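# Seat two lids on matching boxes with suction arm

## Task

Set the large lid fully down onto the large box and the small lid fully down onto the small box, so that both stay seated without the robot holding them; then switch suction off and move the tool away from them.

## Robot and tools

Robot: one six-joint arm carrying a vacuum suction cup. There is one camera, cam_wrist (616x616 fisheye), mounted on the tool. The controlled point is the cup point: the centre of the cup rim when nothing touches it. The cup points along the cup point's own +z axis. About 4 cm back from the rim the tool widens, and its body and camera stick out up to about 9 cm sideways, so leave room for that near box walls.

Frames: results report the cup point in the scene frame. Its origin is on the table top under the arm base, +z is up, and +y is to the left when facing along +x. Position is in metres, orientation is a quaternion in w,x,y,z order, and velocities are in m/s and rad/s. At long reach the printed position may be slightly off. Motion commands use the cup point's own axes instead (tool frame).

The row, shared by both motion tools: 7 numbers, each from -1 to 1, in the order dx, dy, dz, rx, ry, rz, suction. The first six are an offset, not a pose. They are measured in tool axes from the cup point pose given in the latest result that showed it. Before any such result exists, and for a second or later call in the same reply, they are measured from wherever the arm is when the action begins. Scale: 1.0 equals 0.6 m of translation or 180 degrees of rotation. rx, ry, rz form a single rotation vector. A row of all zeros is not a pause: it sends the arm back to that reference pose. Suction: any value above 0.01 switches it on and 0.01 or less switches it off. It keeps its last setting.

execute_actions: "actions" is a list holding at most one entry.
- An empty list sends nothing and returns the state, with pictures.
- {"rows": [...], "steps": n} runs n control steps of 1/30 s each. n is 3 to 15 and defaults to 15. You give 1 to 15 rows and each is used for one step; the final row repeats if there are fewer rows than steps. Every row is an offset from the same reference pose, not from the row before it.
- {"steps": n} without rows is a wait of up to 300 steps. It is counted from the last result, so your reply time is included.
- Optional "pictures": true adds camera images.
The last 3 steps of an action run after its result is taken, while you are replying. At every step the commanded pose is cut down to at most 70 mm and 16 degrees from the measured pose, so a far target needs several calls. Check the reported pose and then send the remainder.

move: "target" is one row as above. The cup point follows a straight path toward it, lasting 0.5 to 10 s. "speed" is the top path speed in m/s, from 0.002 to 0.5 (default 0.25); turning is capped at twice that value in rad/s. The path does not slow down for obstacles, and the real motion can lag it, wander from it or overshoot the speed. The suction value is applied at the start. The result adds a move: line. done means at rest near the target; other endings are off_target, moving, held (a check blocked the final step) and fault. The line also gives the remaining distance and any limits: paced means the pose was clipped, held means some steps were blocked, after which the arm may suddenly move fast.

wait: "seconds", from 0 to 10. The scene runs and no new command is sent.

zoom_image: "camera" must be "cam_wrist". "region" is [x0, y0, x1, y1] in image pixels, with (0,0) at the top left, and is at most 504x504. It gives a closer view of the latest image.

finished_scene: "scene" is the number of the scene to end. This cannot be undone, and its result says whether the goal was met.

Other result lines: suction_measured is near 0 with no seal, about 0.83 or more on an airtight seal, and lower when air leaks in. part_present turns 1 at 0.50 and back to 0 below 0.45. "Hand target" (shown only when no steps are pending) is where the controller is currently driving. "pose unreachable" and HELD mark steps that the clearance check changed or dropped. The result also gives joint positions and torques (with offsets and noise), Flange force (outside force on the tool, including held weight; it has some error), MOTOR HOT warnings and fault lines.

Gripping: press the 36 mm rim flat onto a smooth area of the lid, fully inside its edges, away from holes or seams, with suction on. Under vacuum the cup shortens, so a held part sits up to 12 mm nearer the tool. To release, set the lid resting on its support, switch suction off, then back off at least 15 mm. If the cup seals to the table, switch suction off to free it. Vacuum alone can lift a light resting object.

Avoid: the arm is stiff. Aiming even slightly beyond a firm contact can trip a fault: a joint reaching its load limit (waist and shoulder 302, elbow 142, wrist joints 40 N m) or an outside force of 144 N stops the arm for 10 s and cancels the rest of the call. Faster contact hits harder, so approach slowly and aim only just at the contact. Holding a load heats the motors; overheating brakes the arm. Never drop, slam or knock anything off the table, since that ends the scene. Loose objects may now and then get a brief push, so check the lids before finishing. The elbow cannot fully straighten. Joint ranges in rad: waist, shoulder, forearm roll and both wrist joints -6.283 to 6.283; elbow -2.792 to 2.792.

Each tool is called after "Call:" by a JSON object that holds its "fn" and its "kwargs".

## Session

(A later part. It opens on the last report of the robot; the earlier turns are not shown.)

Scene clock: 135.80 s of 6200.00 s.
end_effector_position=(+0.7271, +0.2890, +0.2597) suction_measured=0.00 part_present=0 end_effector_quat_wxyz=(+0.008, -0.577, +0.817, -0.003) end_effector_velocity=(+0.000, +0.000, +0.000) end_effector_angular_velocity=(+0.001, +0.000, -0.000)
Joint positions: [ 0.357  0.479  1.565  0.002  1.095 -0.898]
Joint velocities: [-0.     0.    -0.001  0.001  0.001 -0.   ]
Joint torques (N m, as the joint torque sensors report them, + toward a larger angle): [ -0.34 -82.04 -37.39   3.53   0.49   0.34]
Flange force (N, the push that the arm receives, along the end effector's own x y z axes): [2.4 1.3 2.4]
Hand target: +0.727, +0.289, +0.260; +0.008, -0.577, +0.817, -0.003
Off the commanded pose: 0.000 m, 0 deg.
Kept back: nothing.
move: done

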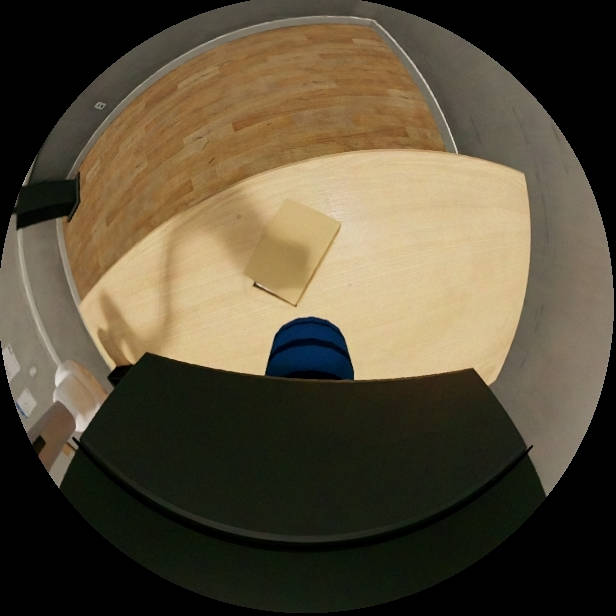

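Call:
{"fn": "move", "kwargs": {"target": [0,0,0.29,0,0,0,1]}}

Call:
{"fn": "move", "kwargs": {"target": [0,0,0.02,0,0,0,1], "speed": 0.01}}

Call:
{"fn": "move", "kwargs": {"target": [0.007,0,-0.02,0,0,-0.022,1], "speed": 0.03}}

Call:
{"fn": "move", "kwargs": {"target": [0,0,0.04,0,0,0,1], "speed": 0.01}}

Scene clock: 137.13 s of 6200.00 s.
end_effector_position=(+0.7301, +0.2896, +0.0857) suction_measured=0.00 part_present=0 end_effector_quat_wxyz=(+0.008, -0.577, +0.817, -0.003) end_effector_velocity=(+0.001, -0.000, +0.001) end_effector_angular_velocity=(+0.001, -0.002, -0.001)
Joint positions: [ 0.357  0.639  1.669  0.003  0.831 -0.898]
Joint velocities: [-0.    -0.001  0.    -0.    -0.002  0.   ]
Joint torques (N m, as the joint torque sensors report them, + toward a larger angle): [ -0.2  -89.06 -31.42   2.89   0.28   0.1 ]
Flange force (N, the push that the arm receives, along the end effector's own x y z axes): [3.3 2.2 0.1]
Hand target: +0.730, +0.290, +0.086; +0.008, -0.577, +0.817, -0.003
Off the commanded pose: 0.000 m, 0 deg.
Kept back: nothing.
move: done

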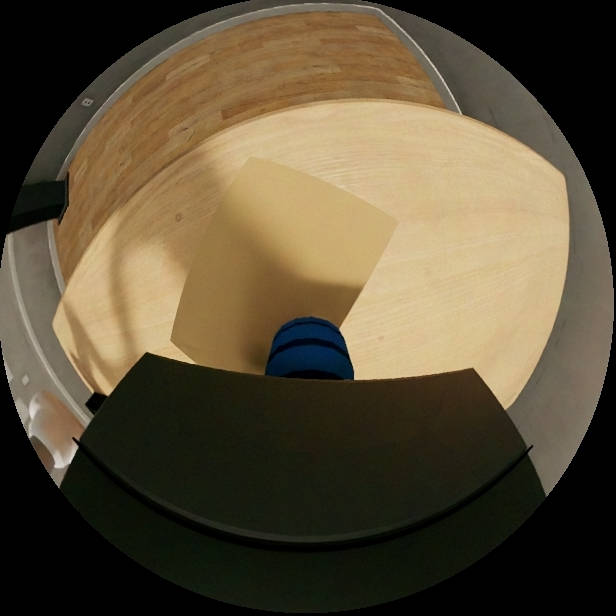

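Scene clock: 138.57 s of 6200.00 s.
end_effector_position=(+0.7303, +0.2896, +0.0737) suction_measured=0.00 part_present=0 end_effector_quat_wxyz=(+0.008, -0.577, +0.817, -0.003) end_effector_velocity=(-0.000, +0.000, -0.001) end_effector_angular_velocity=(+0.000, +0.000, -0.001)
Joint positions: [ 0.357  0.653  1.673  0.003  0.813 -0.898]
Joint velocities: [ 0.     0.001  0.     0.    -0.001  0.001]
Joint torques (N m, as the joint torque sensors report them, + toward a larger angle): [  0.86 -89.88 -30.01   3.04   0.35   0.16]
Flange force (N, the push that the arm receives, along the end effector's own x y z axes): [2.7 0.0 -0.1]
Hand target: +0.730, +0.290, +0.074; +0.008, -0.577, +0.817, -0.003
Off the commanded pose: 0.000 m, 0 deg.
Kept back: nothing.
move: done

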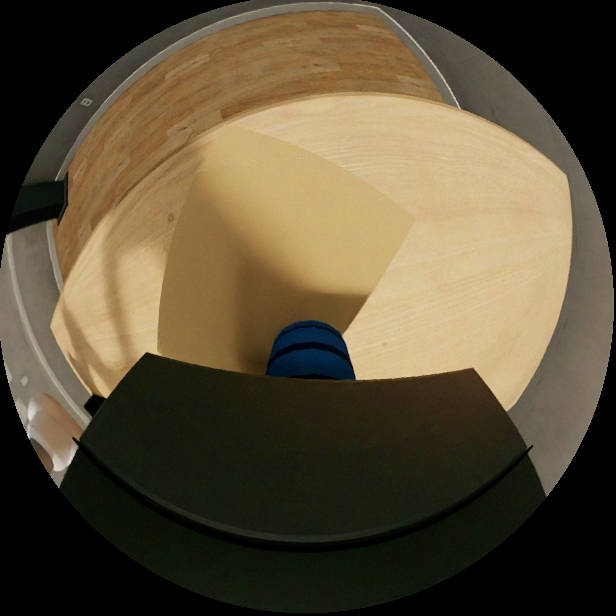

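Scene clock: 139.93 s of 6200.00 s.
end_effector_position=(+0.7287, +0.2856, +0.0856) suction_measured=0.00 part_present=0 end_effector_quat_wxyz=(+0.008, -0.605, +0.796, -0.003) end_effector_velocity=(+0.001, -0.001, -0.000) end_effector_angular_velocity=(-0.001, -0.000, +0.001)
Joint positions: [ 0.353  0.636  1.675  0.003  0.828 -0.972]
Joint velocities: [-0.001  0.001 -0.    -0.001 -0.001 -0.001]
Joint torques (N m, as the joint torque sensors report them, + toward a larger angle): [ -0.38 -91.26 -30.87   2.85   0.54   0.15]
Flange force (N, the push that the arm receives, along the end effector's own x y z axes): [0.7 -0.6 3.1]
Hand target: +0.729, +0.286, +0.086; +0.008, -0.605, +0.796, -0.003
Off the commanded pose: 0.000 m, 0 deg.
Kept back: nothing.
move: done

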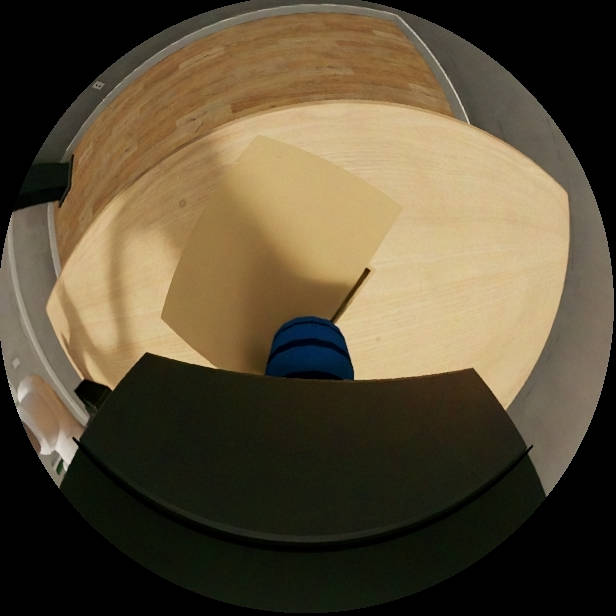

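Scene clock: 142.57 s of 6200.00 s.
end_effector_position=(+0.7291, +0.2857, +0.0616) suction_measured=0.00 part_present=0 end_effector_quat_wxyz=(+0.008, -0.605, +0.796, -0.003) end_effector_velocity=(-0.001, +0.001, -0.001) end_effector_angular_velocity=(-0.000, +0.002, +0.002)
Joint positions: [ 0.353  0.663  1.682  0.003  0.793 -0.972]
Joint velocities: [ 0.001  0.001  0.     0.001  0.    -0.001]
Joint torques (N m, as the joint torque sensors report them, + toward a larger angle): [  1.71 -83.   -26.5    3.09   0.44   0.35]
Flange force (N, the push that the arm receives, along the end effector's own x y z axes): [4.6 1.0 -9.2]
Hand target: +0.729, +0.286, +0.062; +0.008, -0.605, +0.796, -0.003
Off the commanded pose: 0.000 m, 0 deg.
Kept back: nothing.
move: done

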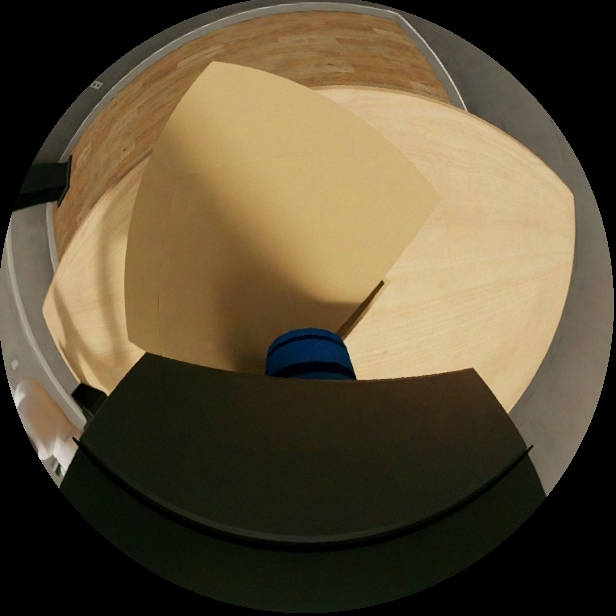

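It slipped again. Rise and look.

Call:
{"fn": "move", "kwargs": {"target": [0.0,0,-0.33,0,0,0,0]}}

Call:
{"fn": "zoom_image", "kwargs": {"camera": "cam_wrist", "region": [200,120,400,320]}}

Scene clock: 143.97 s of 6200.00 s.
end_effector_position=(+0.7256, +0.2849, +0.2596) suction_measured=0.00 part_present=0 end_effector_quat_wxyz=(+0.008, -0.605, +0.796, -0.003) end_effector_velocity=(+0.000, -0.001, +0.001) end_effector_angular_velocity=(+0.000, +0.000, -0.001)
Joint positions: [ 0.353  0.475  1.571  0.002  1.093 -0.971]
Joint velocities: [-0.001 -0.001 -0.001  0.     0.002  0.   ]
Joint torques (N m, as the joint torque sensors report them, + toward a larger angle): [ -0.82 -82.63 -37.     3.5    0.53   0.19]
Flange force (N, the push that the arm receives, along the end effector's own x y z axes): [0.3 0.4 2.7]
Hand target: +0.726, +0.285, +0.260; +0.008, -0.605, +0.796, -0.003
Off the commanded pose: 0.000 m, 0 deg.
Kept back: nothing.
move: done

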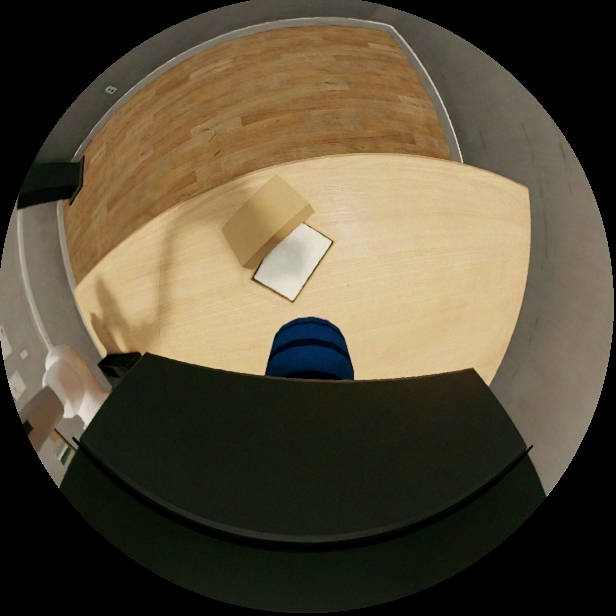

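Region (200, 120, 400, 320) of cam_wrist's 616x616 image, scaled by 2.520, with more detail than that image has.

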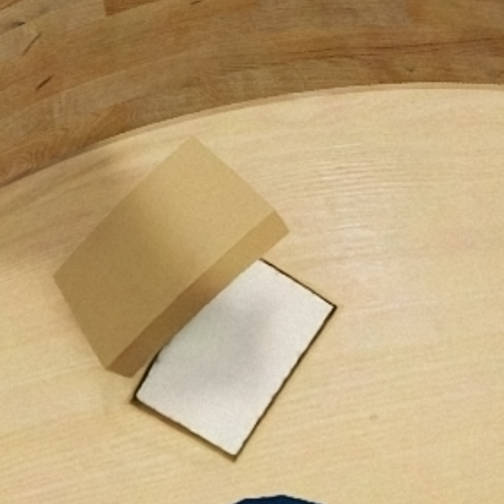

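Call:
{"fn": "move", "kwargs": {"target": [-0.16,0.1,0.28,0.075,0.075,0,1]}}

Call:
{"fn": "move", "kwargs": {"target": [0,0,0.06,0,0,0,1], "speed": 0.01}}

Scene clock: 145.43 s of 6200.00 s.
end_effector_position=(+0.6962, +0.3940, +0.0914) suction_measured=0.00 part_present=0 end_effector_quat_wxyz=(-0.014, -0.595, +0.786, -0.167) end_effector_velocity=(+0.000, +0.000, +0.000) end_effector_angular_velocity=(-0.000, -0.002, +0.000)
Joint positions: [ 0.611  0.674  1.626 -0.425  0.91  -0.437]
Joint velocities: [ 0.    -0.001  0.    -0.002 -0.     0.002]
Joint torques (N m, as the joint torque sensors report them, + toward a larger angle): [  0.21 -92.3  -30.37   2.12   0.73   0.28]
Flange force (N, the push that the arm receives, along the end effector's own x y z axes): [3.2 0.4 1.0]
Hand target: +0.696, +0.394, +0.091; -0.014, -0.595, +0.786, -0.167
Off the commanded pose: 0.001 m, 0 deg.
Kept back: nothing.
move: done

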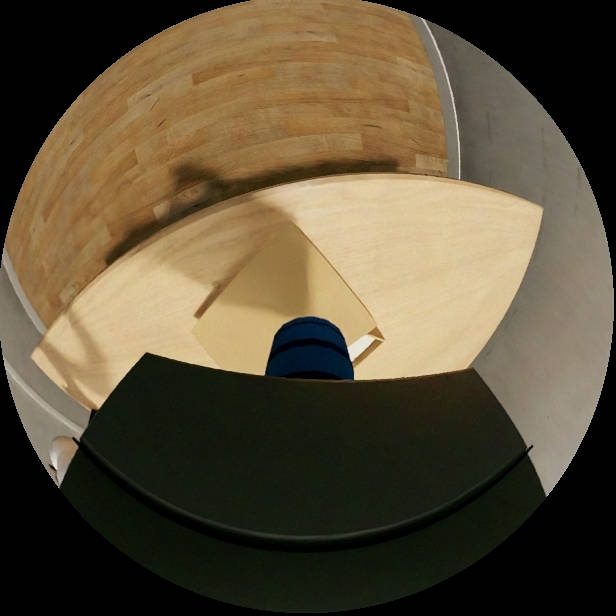

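Scene clock: 149.27 s of 6200.00 s.
end_effector_position=(+0.7026, +0.3838, +0.0574) suction_measured=0.00 part_present=0 end_effector_quat_wxyz=(-0.014, -0.595, +0.786, -0.167) end_effector_velocity=(+0.000, +0.001, +0.000) end_effector_angular_velocity=(+0.001, -0.001, +0.002)
Joint positions: [ 0.596  0.71   1.638 -0.444  0.861 -0.423]
Joint velocities: [ 0.001 -0.     0.    -0.001 -0.002 -0.   ]
Joint torques (N m, as the joint torque sensors report them, + toward a larger angle): [ -0.53 -93.59 -28.59   1.99   0.64   0.34]
Flange force (N, the push that the arm receives, along the end effector's own x y z axes): [1.5 0.5 0.8]
Hand target: +0.703, +0.384, +0.057; -0.014, -0.595, +0.786, -0.167
Off the commanded pose: 0.000 m, 0 deg.
Kept back: nothing.
move: done

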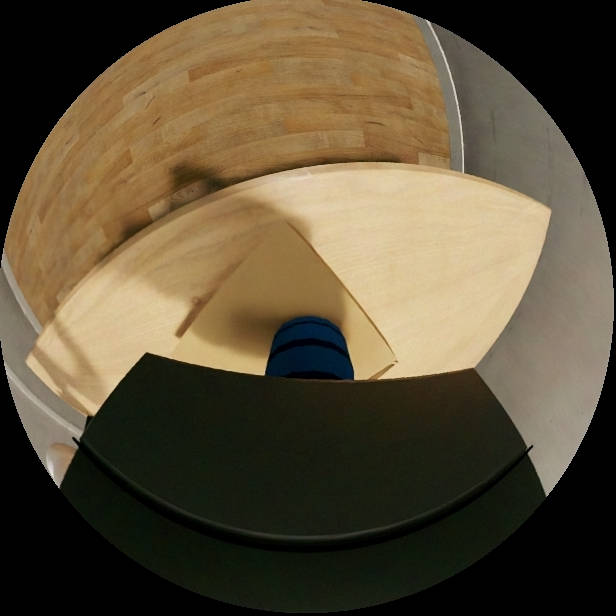

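Call:
{"fn": "move", "kwargs": {"target": [0,0,0.012,0,0,0,1], "speed": 0.01}}

Scene clock: 150.43 s of 6200.00 s.
end_effector_position=(+0.7039, +0.3818, +0.0507) suction_measured=0.00 part_present=0 end_effector_quat_wxyz=(-0.014, -0.595, +0.786, -0.167) end_effector_velocity=(-0.001, +0.000, -0.000) end_effector_angular_velocity=(-0.001, +0.002, +0.001)
Joint positions: [ 0.593  0.718  1.64  -0.448  0.852 -0.42 ]
Joint velocities: [ 0.     0.     0.     0.001  0.001 -0.002]
Joint torques (N m, as the joint torque sensors report them, + toward a larger angle): [ -0.97 -93.6  -28.34   1.92   0.73   0.26]
Flange force (N, the push that the arm receives, along the end effector's own x y z axes): [1.6 1.1 0.8]
Hand target: +0.704, +0.382, +0.051; -0.014, -0.595, +0.786, -0.167
Off the commanded pose: 0.000 m, 0 deg.
Kept back: nothing.
move: done

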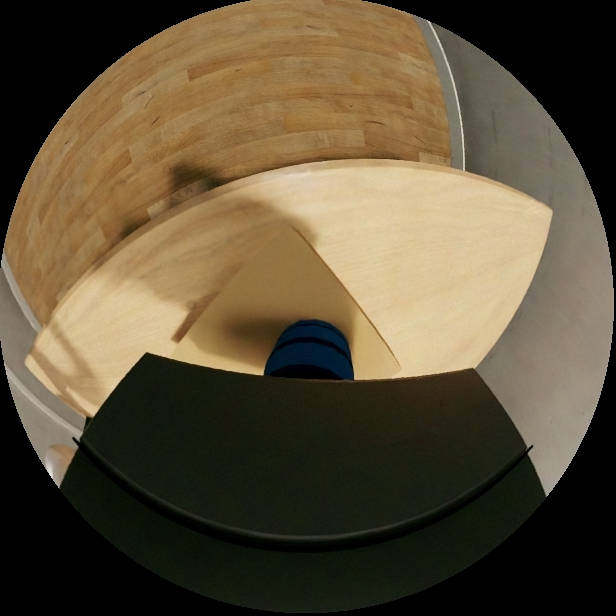

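Call:
{"fn": "move", "kwargs": {"target": [0,0,0.012,0,0,0,1], "speed": 0.01}}

Scene clock: 151.60 s of 6200.00 s.
end_effector_position=(+0.7052, +0.3798, +0.0439) suction_measured=0.85 part_present=1 end_effector_quat_wxyz=(-0.014, -0.595, +0.786, -0.167) end_effector_velocity=(+0.000, -0.001, -0.000) end_effector_angular_velocity=(-0.001, +0.000, -0.001)
Joint positions: [ 0.59   0.725  1.642 -0.452  0.843 -0.417]
Joint velocities: [-0.     0.     0.    -0.001  0.001  0.001]
Joint torques (N m, as the joint torque sensors report them, + toward a larger angle): [ -3.18 -86.99 -24.87   2.28   0.62   0.04]
Flange force (N, the push that the arm receives, along the end effector's own x y z axes): [2.1 1.5 -7.9]
Hand target: +0.705, +0.380, +0.044; -0.014, -0.595, +0.786, -0.167
Off the commanded pose: 0.000 m, 0 deg.
Kept back: nothing.
move: done

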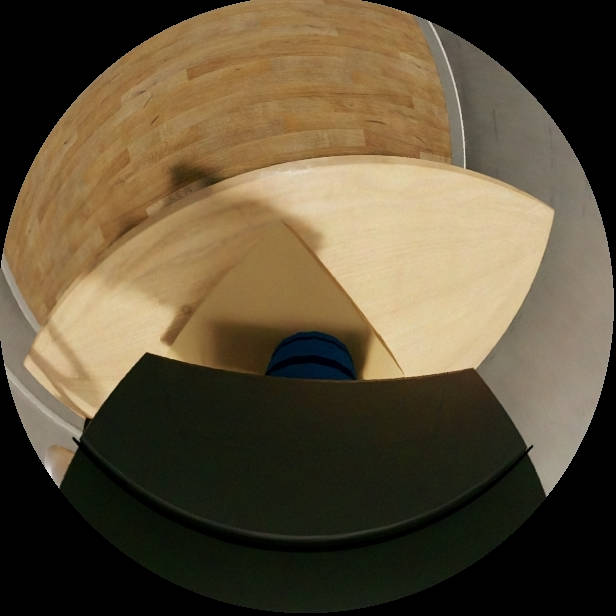

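Call:
{"fn": "move", "kwargs": {"target": [0,0,-0.15,-0.075,-0.075,0,1], "speed": 0.08}}

Call:
{"fn": "move", "kwargs": {"target": [0.16,-0.09,0,0,0,-0.095,1], "speed": 0.1}}

Scene clock: 154.20 s of 6200.00 s.
end_effector_position=(+0.6893, +0.4052, +0.1289) suction_measured=0.85 part_present=1 end_effector_quat_wxyz=(+0.008, -0.605, +0.796, -0.003) end_effector_velocity=(+0.001, -0.000, +0.001) end_effector_angular_velocity=(+0.002, -0.002, +0.000)
Joint positions: [ 0.512  0.613  1.617  0.002  0.909 -0.812]
Joint velocities: [-0.001 -0.002 -0.     0.002 -0.001 -0.003]
Joint torques (N m, as the joint torque sensors report them, + toward a larger angle): [ -0.43 -90.94 -33.16   3.44   0.43   0.21]
Flange force (N, the push that the arm receives, along the end effector's own x y z axes): [1.9 0.1 1.4]
Hand target: +0.689, +0.405, +0.129; +0.008, -0.605, +0.796, -0.003
Off the commanded pose: 0.000 m, 0 deg.
Kept back: nothing.
move: done

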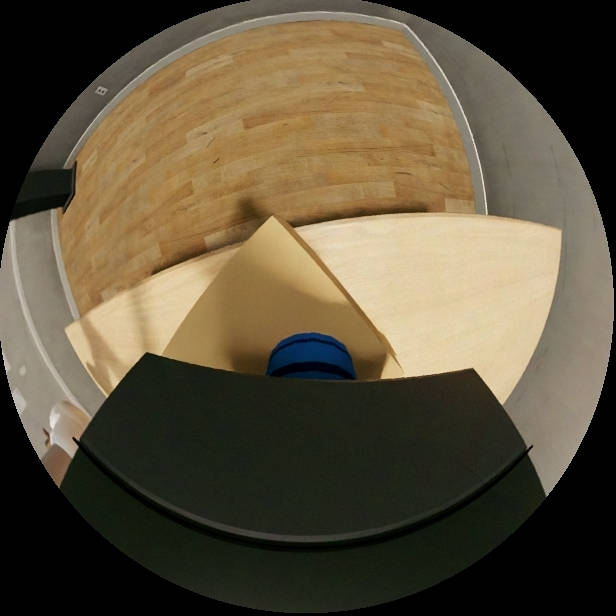

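Scene clock: 156.00 s of 6200.00 s.
end_effector_position=(+0.7157, +0.2983, +0.1289) suction_measured=0.85 part_present=1 end_effector_quat_wxyz=(-0.008, +0.716, -0.698, +0.004) end_effector_velocity=(+0.000, -0.000, +0.000) end_effector_angular_velocity=(+0.000, -0.000, +0.000)
Joint positions: [ 0.374  0.582  1.672  0.002  0.885 -1.249]
Joint velocities: [-0.    -0.001  0.     0.    -0.    -0.001]
Joint torques (N m, as the joint torque sensors report them, + toward a larger angle): [ -0.27 -87.06 -33.25   3.11   0.57   0.17]
Flange force (N, the push that the arm receives, along the end effector's own x y z axes): [1.8 3.0 2.1]
Hand target: +0.716, +0.298, +0.129; -0.008, +0.716, -0.698, +0.004
Off the commanded pose: 0.000 m, 0 deg.
Kept back: nothing.
move: done

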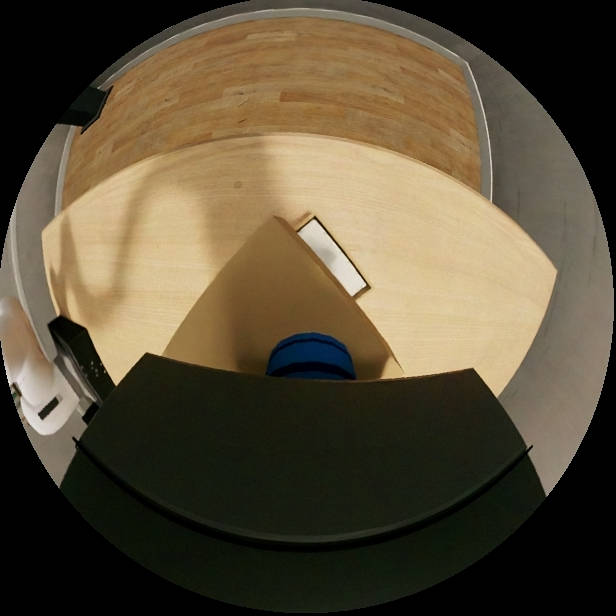

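Call:
{"fn": "move", "kwargs": {"target": [-0.025,-0.03,0.07,0,0,0,1], "speed": 0.05}}

Call:
{"fn": "zoom_image", "kwargs": {"camera": "cam_wrist", "region": [150,170,450,380]}}

Scene clock: 157.47 s of 6200.00 s.
end_effector_position=(+0.7340, +0.3140, +0.0873) suction_measured=0.85 part_present=1 end_effector_quat_wxyz=(-0.008, +0.716, -0.698, +0.004) end_effector_velocity=(-0.000, +0.001, -0.002) end_effector_angular_velocity=(-0.001, +0.001, +0.002)
Joint positions: [ 0.385  0.654  1.638  0.002  0.847 -1.238]
Joint velocities: [ 0.001  0.002  0.    -0.    -0.001 -0.   ]
Joint torques (N m, as the joint torque sensors report them, + toward a larger angle): [ -0.21 -92.15 -32.07   2.86   0.41   0.22]
Flange force (N, the push that the arm receives, along the end effector's own x y z axes): [1.8 2.3 1.9]
Hand target: +0.734, +0.314, +0.087; -0.008, +0.716, -0.698, +0.004
Off the commanded pose: 0.000 m, 0 deg.
Kept back: nothing.
move: done

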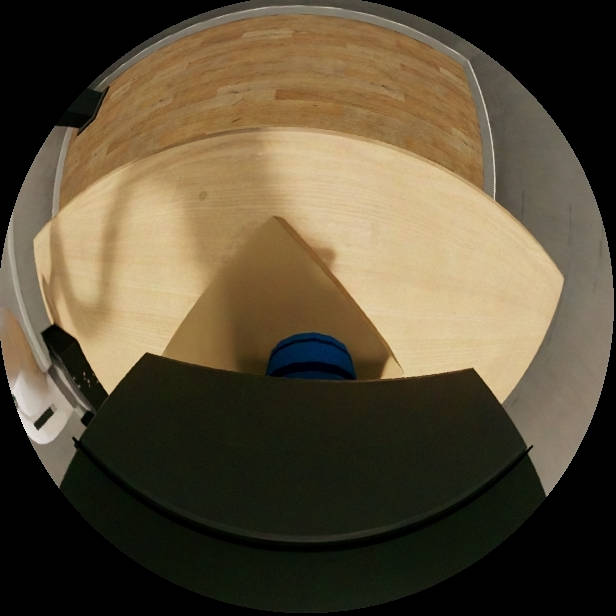

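Region (150, 170, 450, 380) of cam_wrist's 616x616 image, scaled by 1.680, with more detail than that image has; it fills the top 353 rows of this view, and the rest is white.

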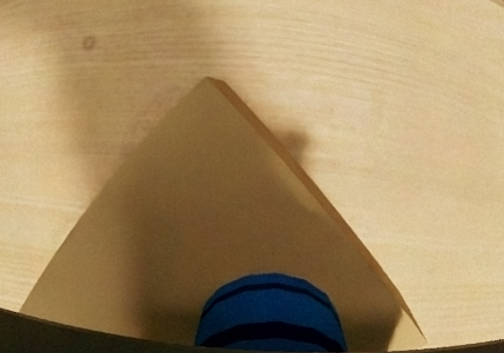

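Call:
{"fn": "move", "kwargs": {"target": [0,0,0.043,0,0,0,1], "speed": 0.01}}

Scene clock: 160.50 s of 6200.00 s.
end_effector_position=(+0.7345, +0.3141, +0.0615) suction_measured=0.85 part_present=1 end_effector_quat_wxyz=(-0.008, +0.716, -0.698, +0.004) end_effector_velocity=(-0.000, -0.000, +0.001) end_effector_angular_velocity=(-0.001, +0.001, +0.004)
Joint positions: [ 0.385  0.682  1.646  0.002  0.81  -1.238]
Joint velocities: [ 0.    -0.001  0.    -0.001  0.002 -0.003]
Joint torques (N m, as the joint torque sensors report them, + toward a larger angle): [ -1.33 -91.3  -30.05   2.67   0.37   0.29]
Flange force (N, the push that the arm receives, along the end effector's own x y z axes): [0.6 3.0 -1.3]
Hand target: +0.734, +0.314, +0.061; -0.008, +0.716, -0.698, +0.004
Off the commanded pose: 0.000 m, 0 deg.
Kept back: nothing.
move: done

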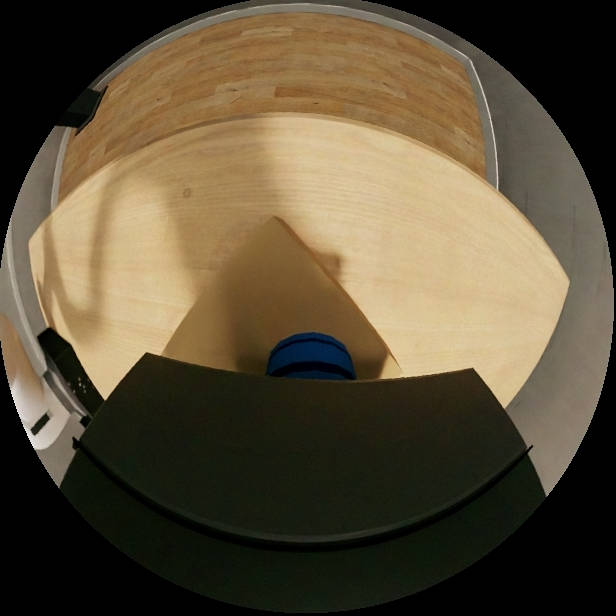

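Passing. Continue.

Call:
{"fn": "move", "kwargs": {"target": [0,0,0.02,0,0,0,1], "speed": 0.01}}

Scene clock: 162.17 s of 6200.00 s.
end_effector_position=(+0.7347, +0.3141, +0.0495) suction_measured=0.85 part_present=1 end_effector_quat_wxyz=(-0.008, +0.716, -0.698, +0.004) end_effector_velocity=(-0.001, -0.000, -0.001) end_effector_angular_velocity=(-0.000, +0.003, -0.001)
Joint positions: [ 0.385  0.695  1.65   0.002  0.794 -1.238]
Joint velocities: [-0.     0.001  0.     0.001  0.002  0.   ]
Joint torques (N m, as the joint torque sensors report them, + toward a larger angle): [ -0.92 -94.37 -30.14   2.68   0.59   0.29]
Flange force (N, the push that the arm receives, along the end effector's own x y z axes): [0.8 1.5 1.9]
Hand target: +0.735, +0.314, +0.049; -0.008, +0.716, -0.698, +0.004
Off the commanded pose: 0.000 m, 0 deg.
Kept back: nothing.
move: done

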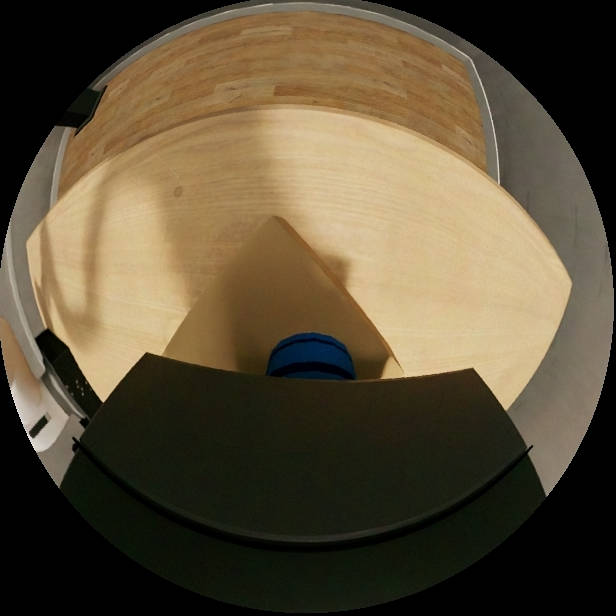

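Call:
{"fn": "move", "kwargs": {"target": [0,0,0.012,0,0,0,1], "speed": 0.01}}

Call:
{"fn": "move", "kwargs": {"target": [0,0,-0.04,0,0,0,0], "speed": 0.03}}

Call:
{"fn": "move", "kwargs": {"target": [0.5,0.1,-0.5,0,0,0.5,0]}}

Scene clock: 163.33 s of 6200.00 s.
end_effector_position=(+0.7348, +0.3141, +0.0423) suction_measured=0.85 part_present=1 end_effector_quat_wxyz=(-0.008, +0.716, -0.698, +0.004) end_effector_velocity=(+0.000, -0.000, -0.000) end_effector_angular_velocity=(-0.000, +0.000, -0.002)
Joint positions: [ 0.385  0.703  1.651  0.002  0.784 -1.238]
Joint velocities: [-0.001  0.     0.    -0.    -0.     0.001]
Joint torques (N m, as the joint torque sensors report them, + toward a larger angle): [  0.   -94.85 -30.06   2.67   0.69   0.17]
Flange force (N, the push that the arm receives, along the end effector's own x y z axes): [2.3 1.6 2.0]
Hand target: +0.735, +0.314, +0.042; -0.008, +0.716, -0.698, +0.004
Off the commanded pose: 0.000 m, 0 deg.
Kept back: nothing.
move: done

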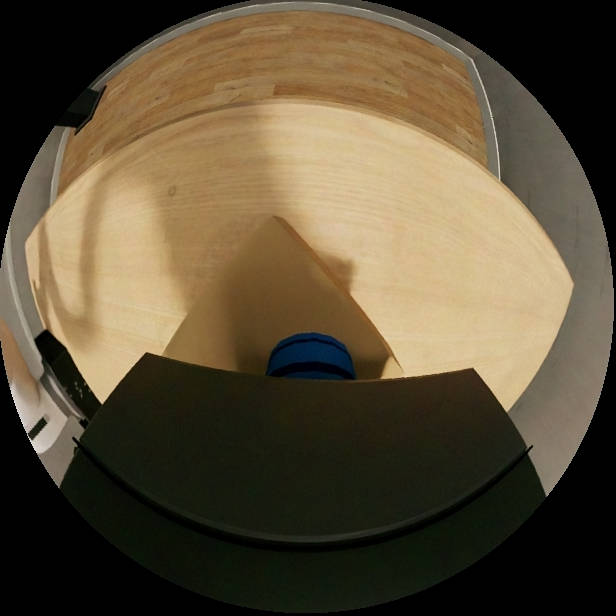

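Scene clock: 164.40 s of 6200.00 s.
end_effector_position=(+0.7344, +0.3140, +0.0663) suction_measured=0.00 part_present=0 end_effector_quat_wxyz=(-0.008, +0.716, -0.698, +0.004) end_effector_velocity=(-0.000, +0.001, +0.001) end_effector_angular_velocity=(-0.000, -0.001, +0.002)
Joint positions: [ 0.385  0.676  1.645  0.002  0.817 -1.238]
Joint velocities: [ 0.001 -0.001 -0.    -0.001 -0.    -0.001]
Joint torques (N m, as the joint torque sensors report them, + toward a larger angle): [ -0.67 -93.13 -31.24   3.     0.4    0.26]
Flange force (N, the push that the arm receives, along the end effector's own x y z axes): [1.2 2.6 1.6]
Hand target: +0.734, +0.314, +0.066; -0.008, +0.716, -0.698, +0.004
Off the commanded pose: 0.000 m, 0 deg.
Kept back: nothing.
move: done

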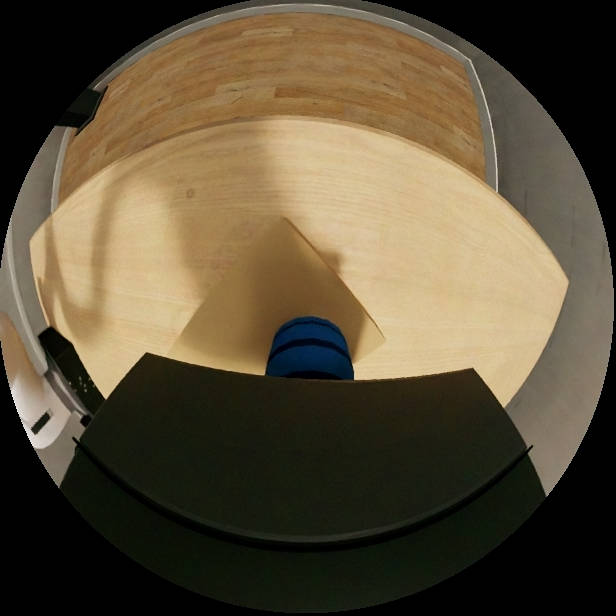

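Scene clock: 167.93 s of 6200.00 s.
end_effector_position=(+0.6778, +0.0113, +0.3642) suction_measured=0.00 part_present=0 end_effector_quat_wxyz=(+0.009, -0.013, +1.000, +0.003) end_effector_velocity=(+0.000, -0.000, +0.000) end_effector_angular_velocity=(-0.000, -0.001, -0.001)
Joint positions: [-0.01   0.257  1.676  0.004  1.206 -0.062]
Joint velocities: [-0.001 -0.    -0.    -0.    -0.     0.   ]
Joint torques (N m, as the joint torque sensors report them, + toward a larger angle): [  0.55 -61.26 -39.23   3.68   0.46   0.28]
Flange force (N, the push that the arm receives, along the end effector's own x y z axes): [4.4 -1.7 1.8]
Hand target: +0.678, +0.011, +0.364; +0.009, -0.013, +1.000, +0.003
Off the commanded pose: 0.001 m, 0 deg.
Kept back: nothing.
move: done

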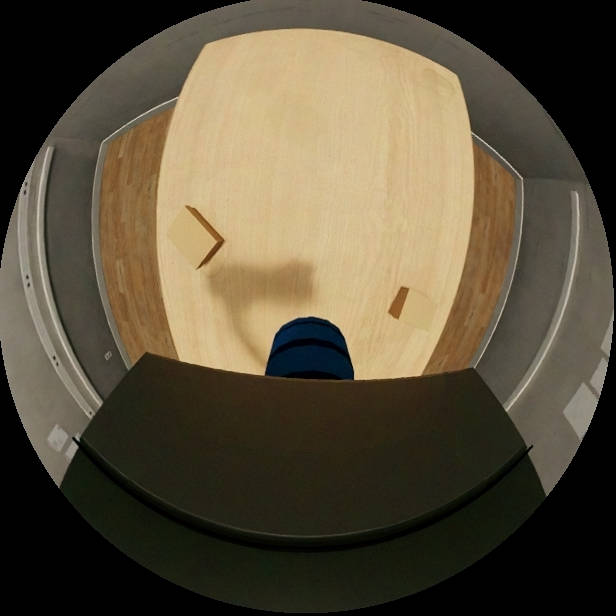

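Call:
{"fn": "move", "kwargs": {"target": [0.153,-0.523,0.49,0,0,0,0]}}

Call:
{"fn": "move", "kwargs": {"target": [0,0,0.03,0,0,0,0], "speed": 0.01}}

Scene clock: 170.33 s of 6200.00 s.
end_effector_position=(+0.6003, -0.3040, +0.0675) suction_measured=0.00 part_present=0 end_effector_quat_wxyz=(+0.009, -0.013, +1.000, +0.002) end_effector_velocity=(-0.000, -0.001, +0.000) end_effector_angular_velocity=(-0.001, -0.000, -0.002)
Joint positions: [-0.498  0.528  1.916  0.006  0.696 -0.553]
Joint velocities: [-0.001 -0.    -0.    -0.    -0.     0.001]
Joint torques (N m, as the joint torque sensors report them, + toward a larger angle): [  0.8  -77.83 -27.39   2.53   0.38   0.3 ]
Flange force (N, the push that the arm receives, along the end effector's own x y z axes): [2.3 -0.2 1.7]
Hand target: +0.600, -0.304, +0.067; +0.009, -0.013, +1.000, +0.002
Off the commanded pose: 0.001 m, 0 deg.
Kept back: nothing.
move: done

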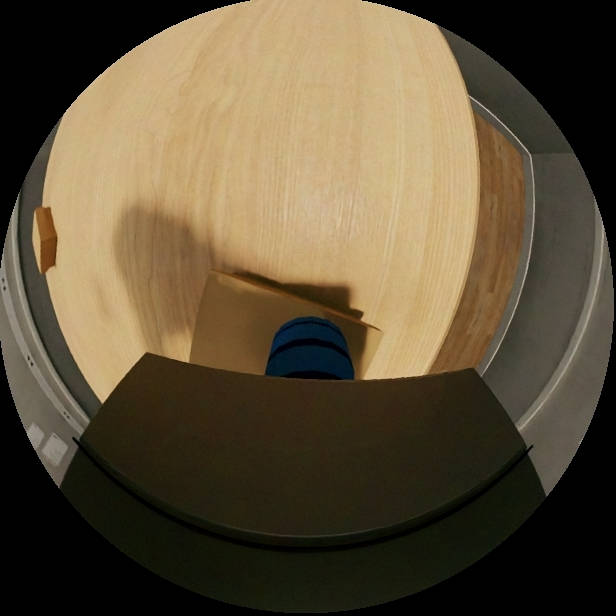

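Scene clock: 172.37 s of 6200.00 s.
end_effector_position=(+0.6006, -0.3039, +0.0495) suction_measured=0.00 part_present=0 end_effector_quat_wxyz=(+0.009, -0.013, +1.000, +0.002) end_effector_velocity=(-0.001, +0.001, -0.001) end_effector_angular_velocity=(+0.003, +0.004, +0.001)
Joint positions: [-0.498  0.552  1.922  0.006  0.666 -0.553]
Joint velocities: [ 0.001  0.001  0.     0.     0.003 -0.001]
Joint torques (N m, as the joint torque sensors report them, + toward a larger angle): [  0.27 -77.06 -25.74   2.37   0.54   0.2 ]
Flange force (N, the push that the arm receives, along the end effector's own x y z axes): [2.1 0.8 -0.3]
Hand target: +0.601, -0.304, +0.049; +0.009, -0.013, +1.000, +0.002
Off the commanded pose: 0.000 m, 0 deg.
Kept back: nothing.
move: done

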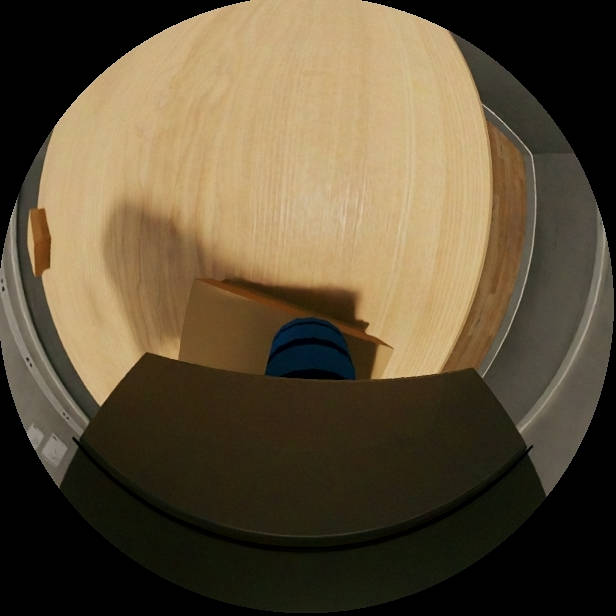

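Call:
{"fn": "move", "kwargs": {"target": [0.065,0,-0.03,0,0,0,0], "speed": 0.05}}

Call:
{"fn": "move", "kwargs": {"target": [0,0,0.03,0,0,0,0], "speed": 0.01}}

Scene clock: 173.73 s of 6200.00 s.
end_effector_position=(+0.5613, -0.3051, +0.0668) suction_measured=0.00 part_present=0 end_effector_quat_wxyz=(+0.009, -0.013, +1.000, +0.002) end_effector_velocity=(-0.000, -0.000, +0.000) end_effector_angular_velocity=(+0.000, +0.000, +0.000)
Joint positions: [-0.53   0.491  1.986  0.006  0.664 -0.585]
Joint velocities: [-0.    -0.    -0.     0.     0.    -0.001]
Joint torques (N m, as the joint torque sensors report them, + toward a larger angle): [  0.81 -73.17 -26.54   2.7    0.51   0.23]
Flange force (N, the push that the arm receives, along the end effector's own x y z axes): [2.3 0.1 2.6]
Hand target: +0.561, -0.305, +0.067; +0.009, -0.013, +1.000, +0.002
Off the commanded pose: 0.000 m, 0 deg.
Kept back: nothing.
move: done

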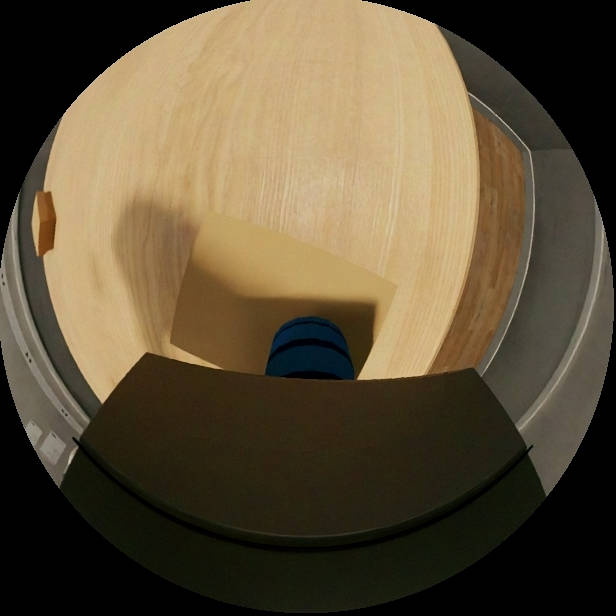

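Scene clock: 175.77 s of 6200.00 s.
end_effector_position=(+0.5616, -0.3051, +0.0488) suction_measured=0.00 part_present=0 end_effector_quat_wxyz=(+0.009, -0.013, +1.000, +0.002) end_effector_velocity=(-0.000, +0.001, -0.000) end_effector_angular_velocity=(+0.002, +0.002, +0.000)
Joint positions: [-0.53   0.517  1.991  0.006  0.633 -0.585]
Joint velocities: [0.002 0.001 0.    0.001 0.001 0.001]
Joint torques (N m, as the joint torque sensors report them, + toward a larger angle): [  0.63 -68.05 -20.97   2.29   1.2    0.25]
Flange force (N, the push that the arm receives, along the end effector's own x y z axes): [0.8 -0.1 -7.1]
Hand target: +0.562, -0.305, +0.049; +0.009, -0.013, +1.000, +0.002
Off the commanded pose: 0.000 m, 0 deg.
Kept back: nothing.
move: done

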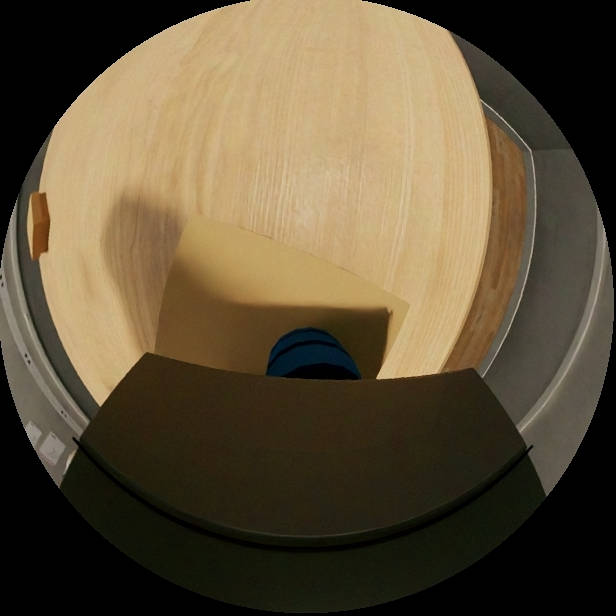

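Call:
{"fn": "move", "kwargs": {"target": [-0.035,0.01,-0.03,0,0.05,0,1], "speed": 0.05}}

Call:
{"fn": "move", "kwargs": {"target": [0,0,0.03,0,0,0,1], "speed": 0.01}}

Scene clock: 178.53 s of 6200.00 s.
end_effector_position=(+0.5821, -0.2985, +0.0672) suction_measured=0.85 part_present=1 end_effector_quat_wxyz=(-0.070, -0.013, +0.997, +0.001) end_effector_velocity=(+0.000, +0.000, -0.001) end_effector_angular_velocity=(+0.001, +0.002, -0.000)
Joint positions: [-0.471  0.555  1.875 -0.099  0.849 -0.451]
Joint velocities: [ 0.     0.002 -0.001  0.     0.002  0.   ]
Joint torques (N m, as the joint torque sensors report them, + toward a larger angle): [  0.03 -79.68 -26.98   2.59   0.71   0.12]
Flange force (N, the push that the arm receives, along the end effector's own x y z axes): [0.5 0.7 2.6]
Hand target: +0.582, -0.298, +0.067; -0.070, -0.013, +0.997, +0.001
Off the commanded pose: 0.000 m, 0 deg.
Kept back: nothing.
move: done

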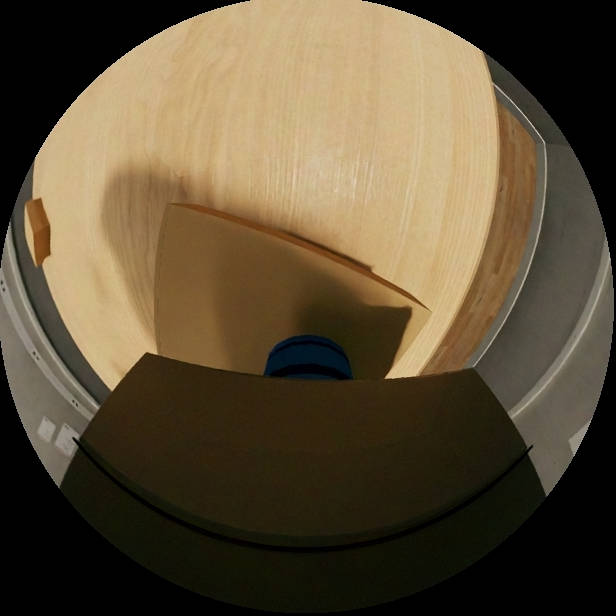

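Scene clock: 180.57 s of 6200.00 s.
end_effector_position=(+0.5797, -0.2986, +0.0495) suction_measured=0.85 part_present=1 end_effector_quat_wxyz=(-0.069, -0.013, +0.997, +0.001) end_effector_velocity=(-0.001, +0.000, -0.001) end_effector_angular_velocity=(+0.001, +0.003, -0.001)
Joint positions: [-0.473  0.575  1.885 -0.102  0.818 -0.448]
Joint velocities: [-0.     0.001  0.001 -0.     0.001  0.001]
Joint torques (N m, as the joint torque sensors report them, + toward a larger angle): [-8.01 -1.48 14.5   1.27 -1.85  0.26]
Flange force (N, the push that the arm receives, along the end effector's own x y z axes): [10.3 10.6 -117.2]
Hand target: +0.580, -0.298, +0.049; -0.070, -0.013, +0.997, +0.001
Off the commanded pose: 0.000 m, 0 deg.
Kept back: nothing.
move: done

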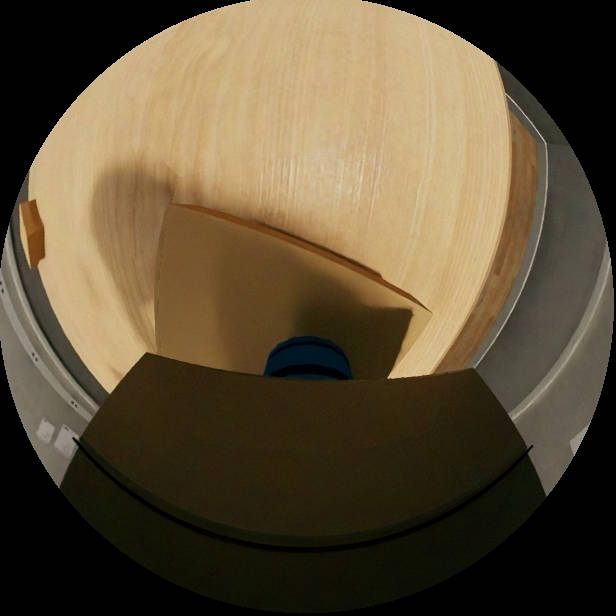

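Call:
{"fn": "move", "kwargs": {"target": [0,0,-0.07,0,-0.05,0,1], "speed": 0.05}}

Scene clock: 182.60 s of 6200.00 s.
end_effector_position=(+0.5856, -0.2986, +0.0911) suction_measured=0.85 part_present=1 end_effector_quat_wxyz=(+0.009, -0.013, +1.000, +0.002) end_effector_velocity=(-0.000, -0.000, -0.001) end_effector_angular_velocity=(+0.001, -0.000, -0.002)
Joint positions: [-0.501  0.48   1.939  0.006  0.721 -0.556]
Joint velocities: [-0.001  0.001  0.     0.002 -0.001  0.   ]
Joint torques (N m, as the joint torque sensors report them, + toward a larger angle): [  1.52 -72.67 -28.44   2.52   0.16   0.03]
Flange force (N, the push that the arm receives, along the end effector's own x y z axes): [4.1 -0.1 0.2]
Hand target: +0.586, -0.299, +0.091; +0.009, -0.013, +1.000, +0.002
Off the commanded pose: 0.000 m, 0 deg.
Kept back: nothing.
move: done

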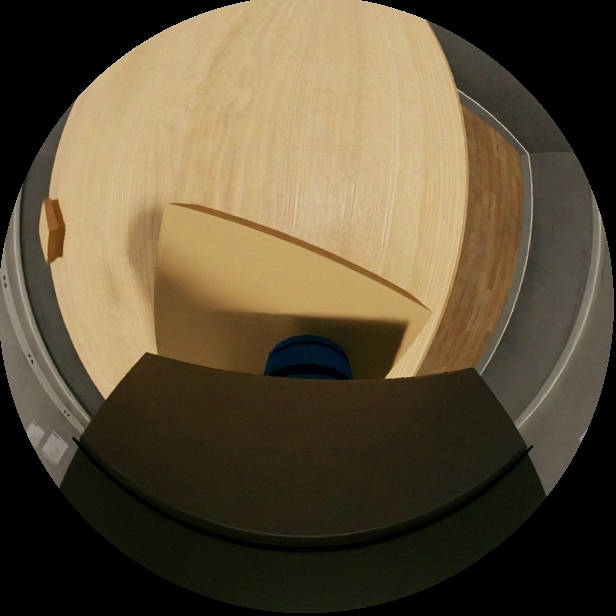

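Back off to see the box edge.

Call:
{"fn": "move", "kwargs": {"target": [0.04,0,0,0,0,0,1], "speed": 0.05}}

Scene clock: 183.60 s of 6200.00 s.
end_effector_position=(+0.5616, -0.2993, +0.0907) suction_measured=0.85 part_present=1 end_effector_quat_wxyz=(+0.009, -0.013, +1.000, +0.002) end_effector_velocity=(-0.000, -0.001, +0.001) end_effector_angular_velocity=(-0.001, -0.002, -0.003)
Joint positions: [-0.521  0.456  1.981  0.006  0.703 -0.576]
Joint velocities: [-0.001 -0.002  0.     0.001 -0.001  0.001]
Joint torques (N m, as the joint torque sensors report them, + toward a larger angle): [  0.11 -71.29 -27.99   2.51   0.4    0.25]
Flange force (N, the push that the arm receives, along the end effector's own x y z axes): [2.2 1.0 2.1]
Hand target: +0.562, -0.299, +0.091; +0.009, -0.013, +1.000, +0.002
Off the commanded pose: 0.000 m, 0 deg.
Kept back: nothing.
move: done

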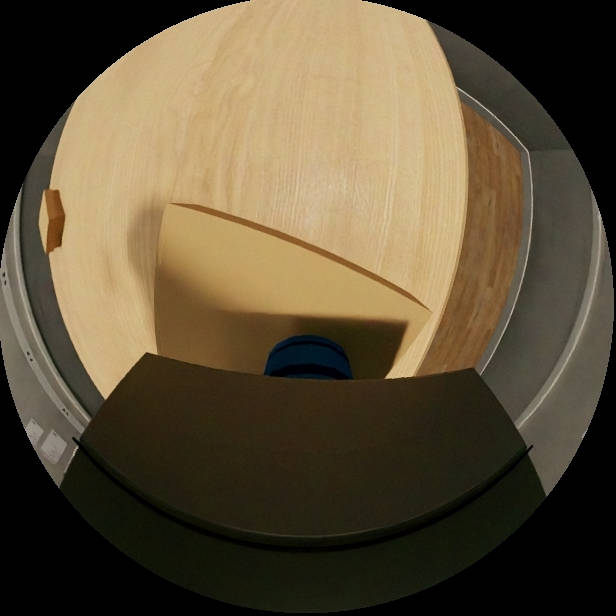

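Call:
{"fn": "move", "kwargs": {"target": [0.035,0,0,0,0,0,1], "speed": 0.05}}

Scene clock: 184.57 s of 6200.00 s.
end_effector_position=(+0.5406, -0.2999, +0.0903) suction_measured=0.85 part_present=1 end_effector_quat_wxyz=(+0.009, -0.013, +1.000, +0.002) end_effector_velocity=(+0.000, +0.000, +0.001) end_effector_angular_velocity=(-0.000, -0.001, +0.001)
Joint positions: [-0.54   0.436  2.017  0.006  0.687 -0.595]
Joint velocities: [ 0.    -0.001  0.     0.001 -0.    -0.001]
Joint torques (N m, as the joint torque sensors report them, + toward a larger angle): [  0.89 -67.71 -27.4    2.57   0.51   0.29]
Flange force (N, the push that the arm receives, along the end effector's own x y z axes): [3.9 0.9 0.7]
Hand target: +0.541, -0.300, +0.090; +0.009, -0.013, +1.000, +0.002
Off the commanded pose: 0.000 m, 0 deg.
Kept back: nothing.
move: done

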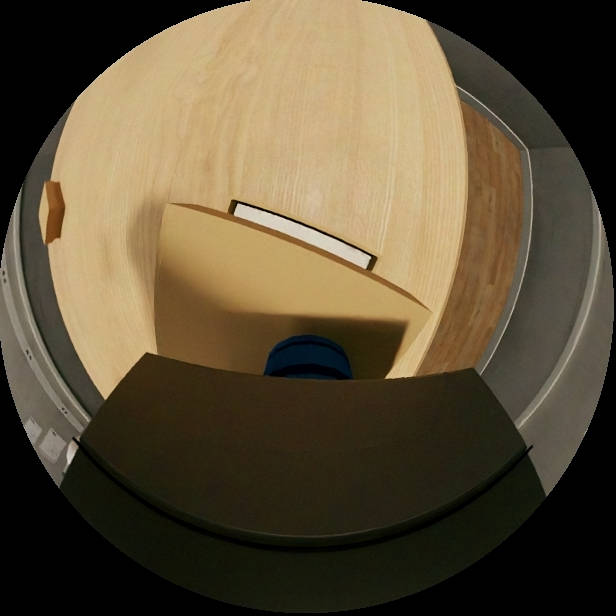

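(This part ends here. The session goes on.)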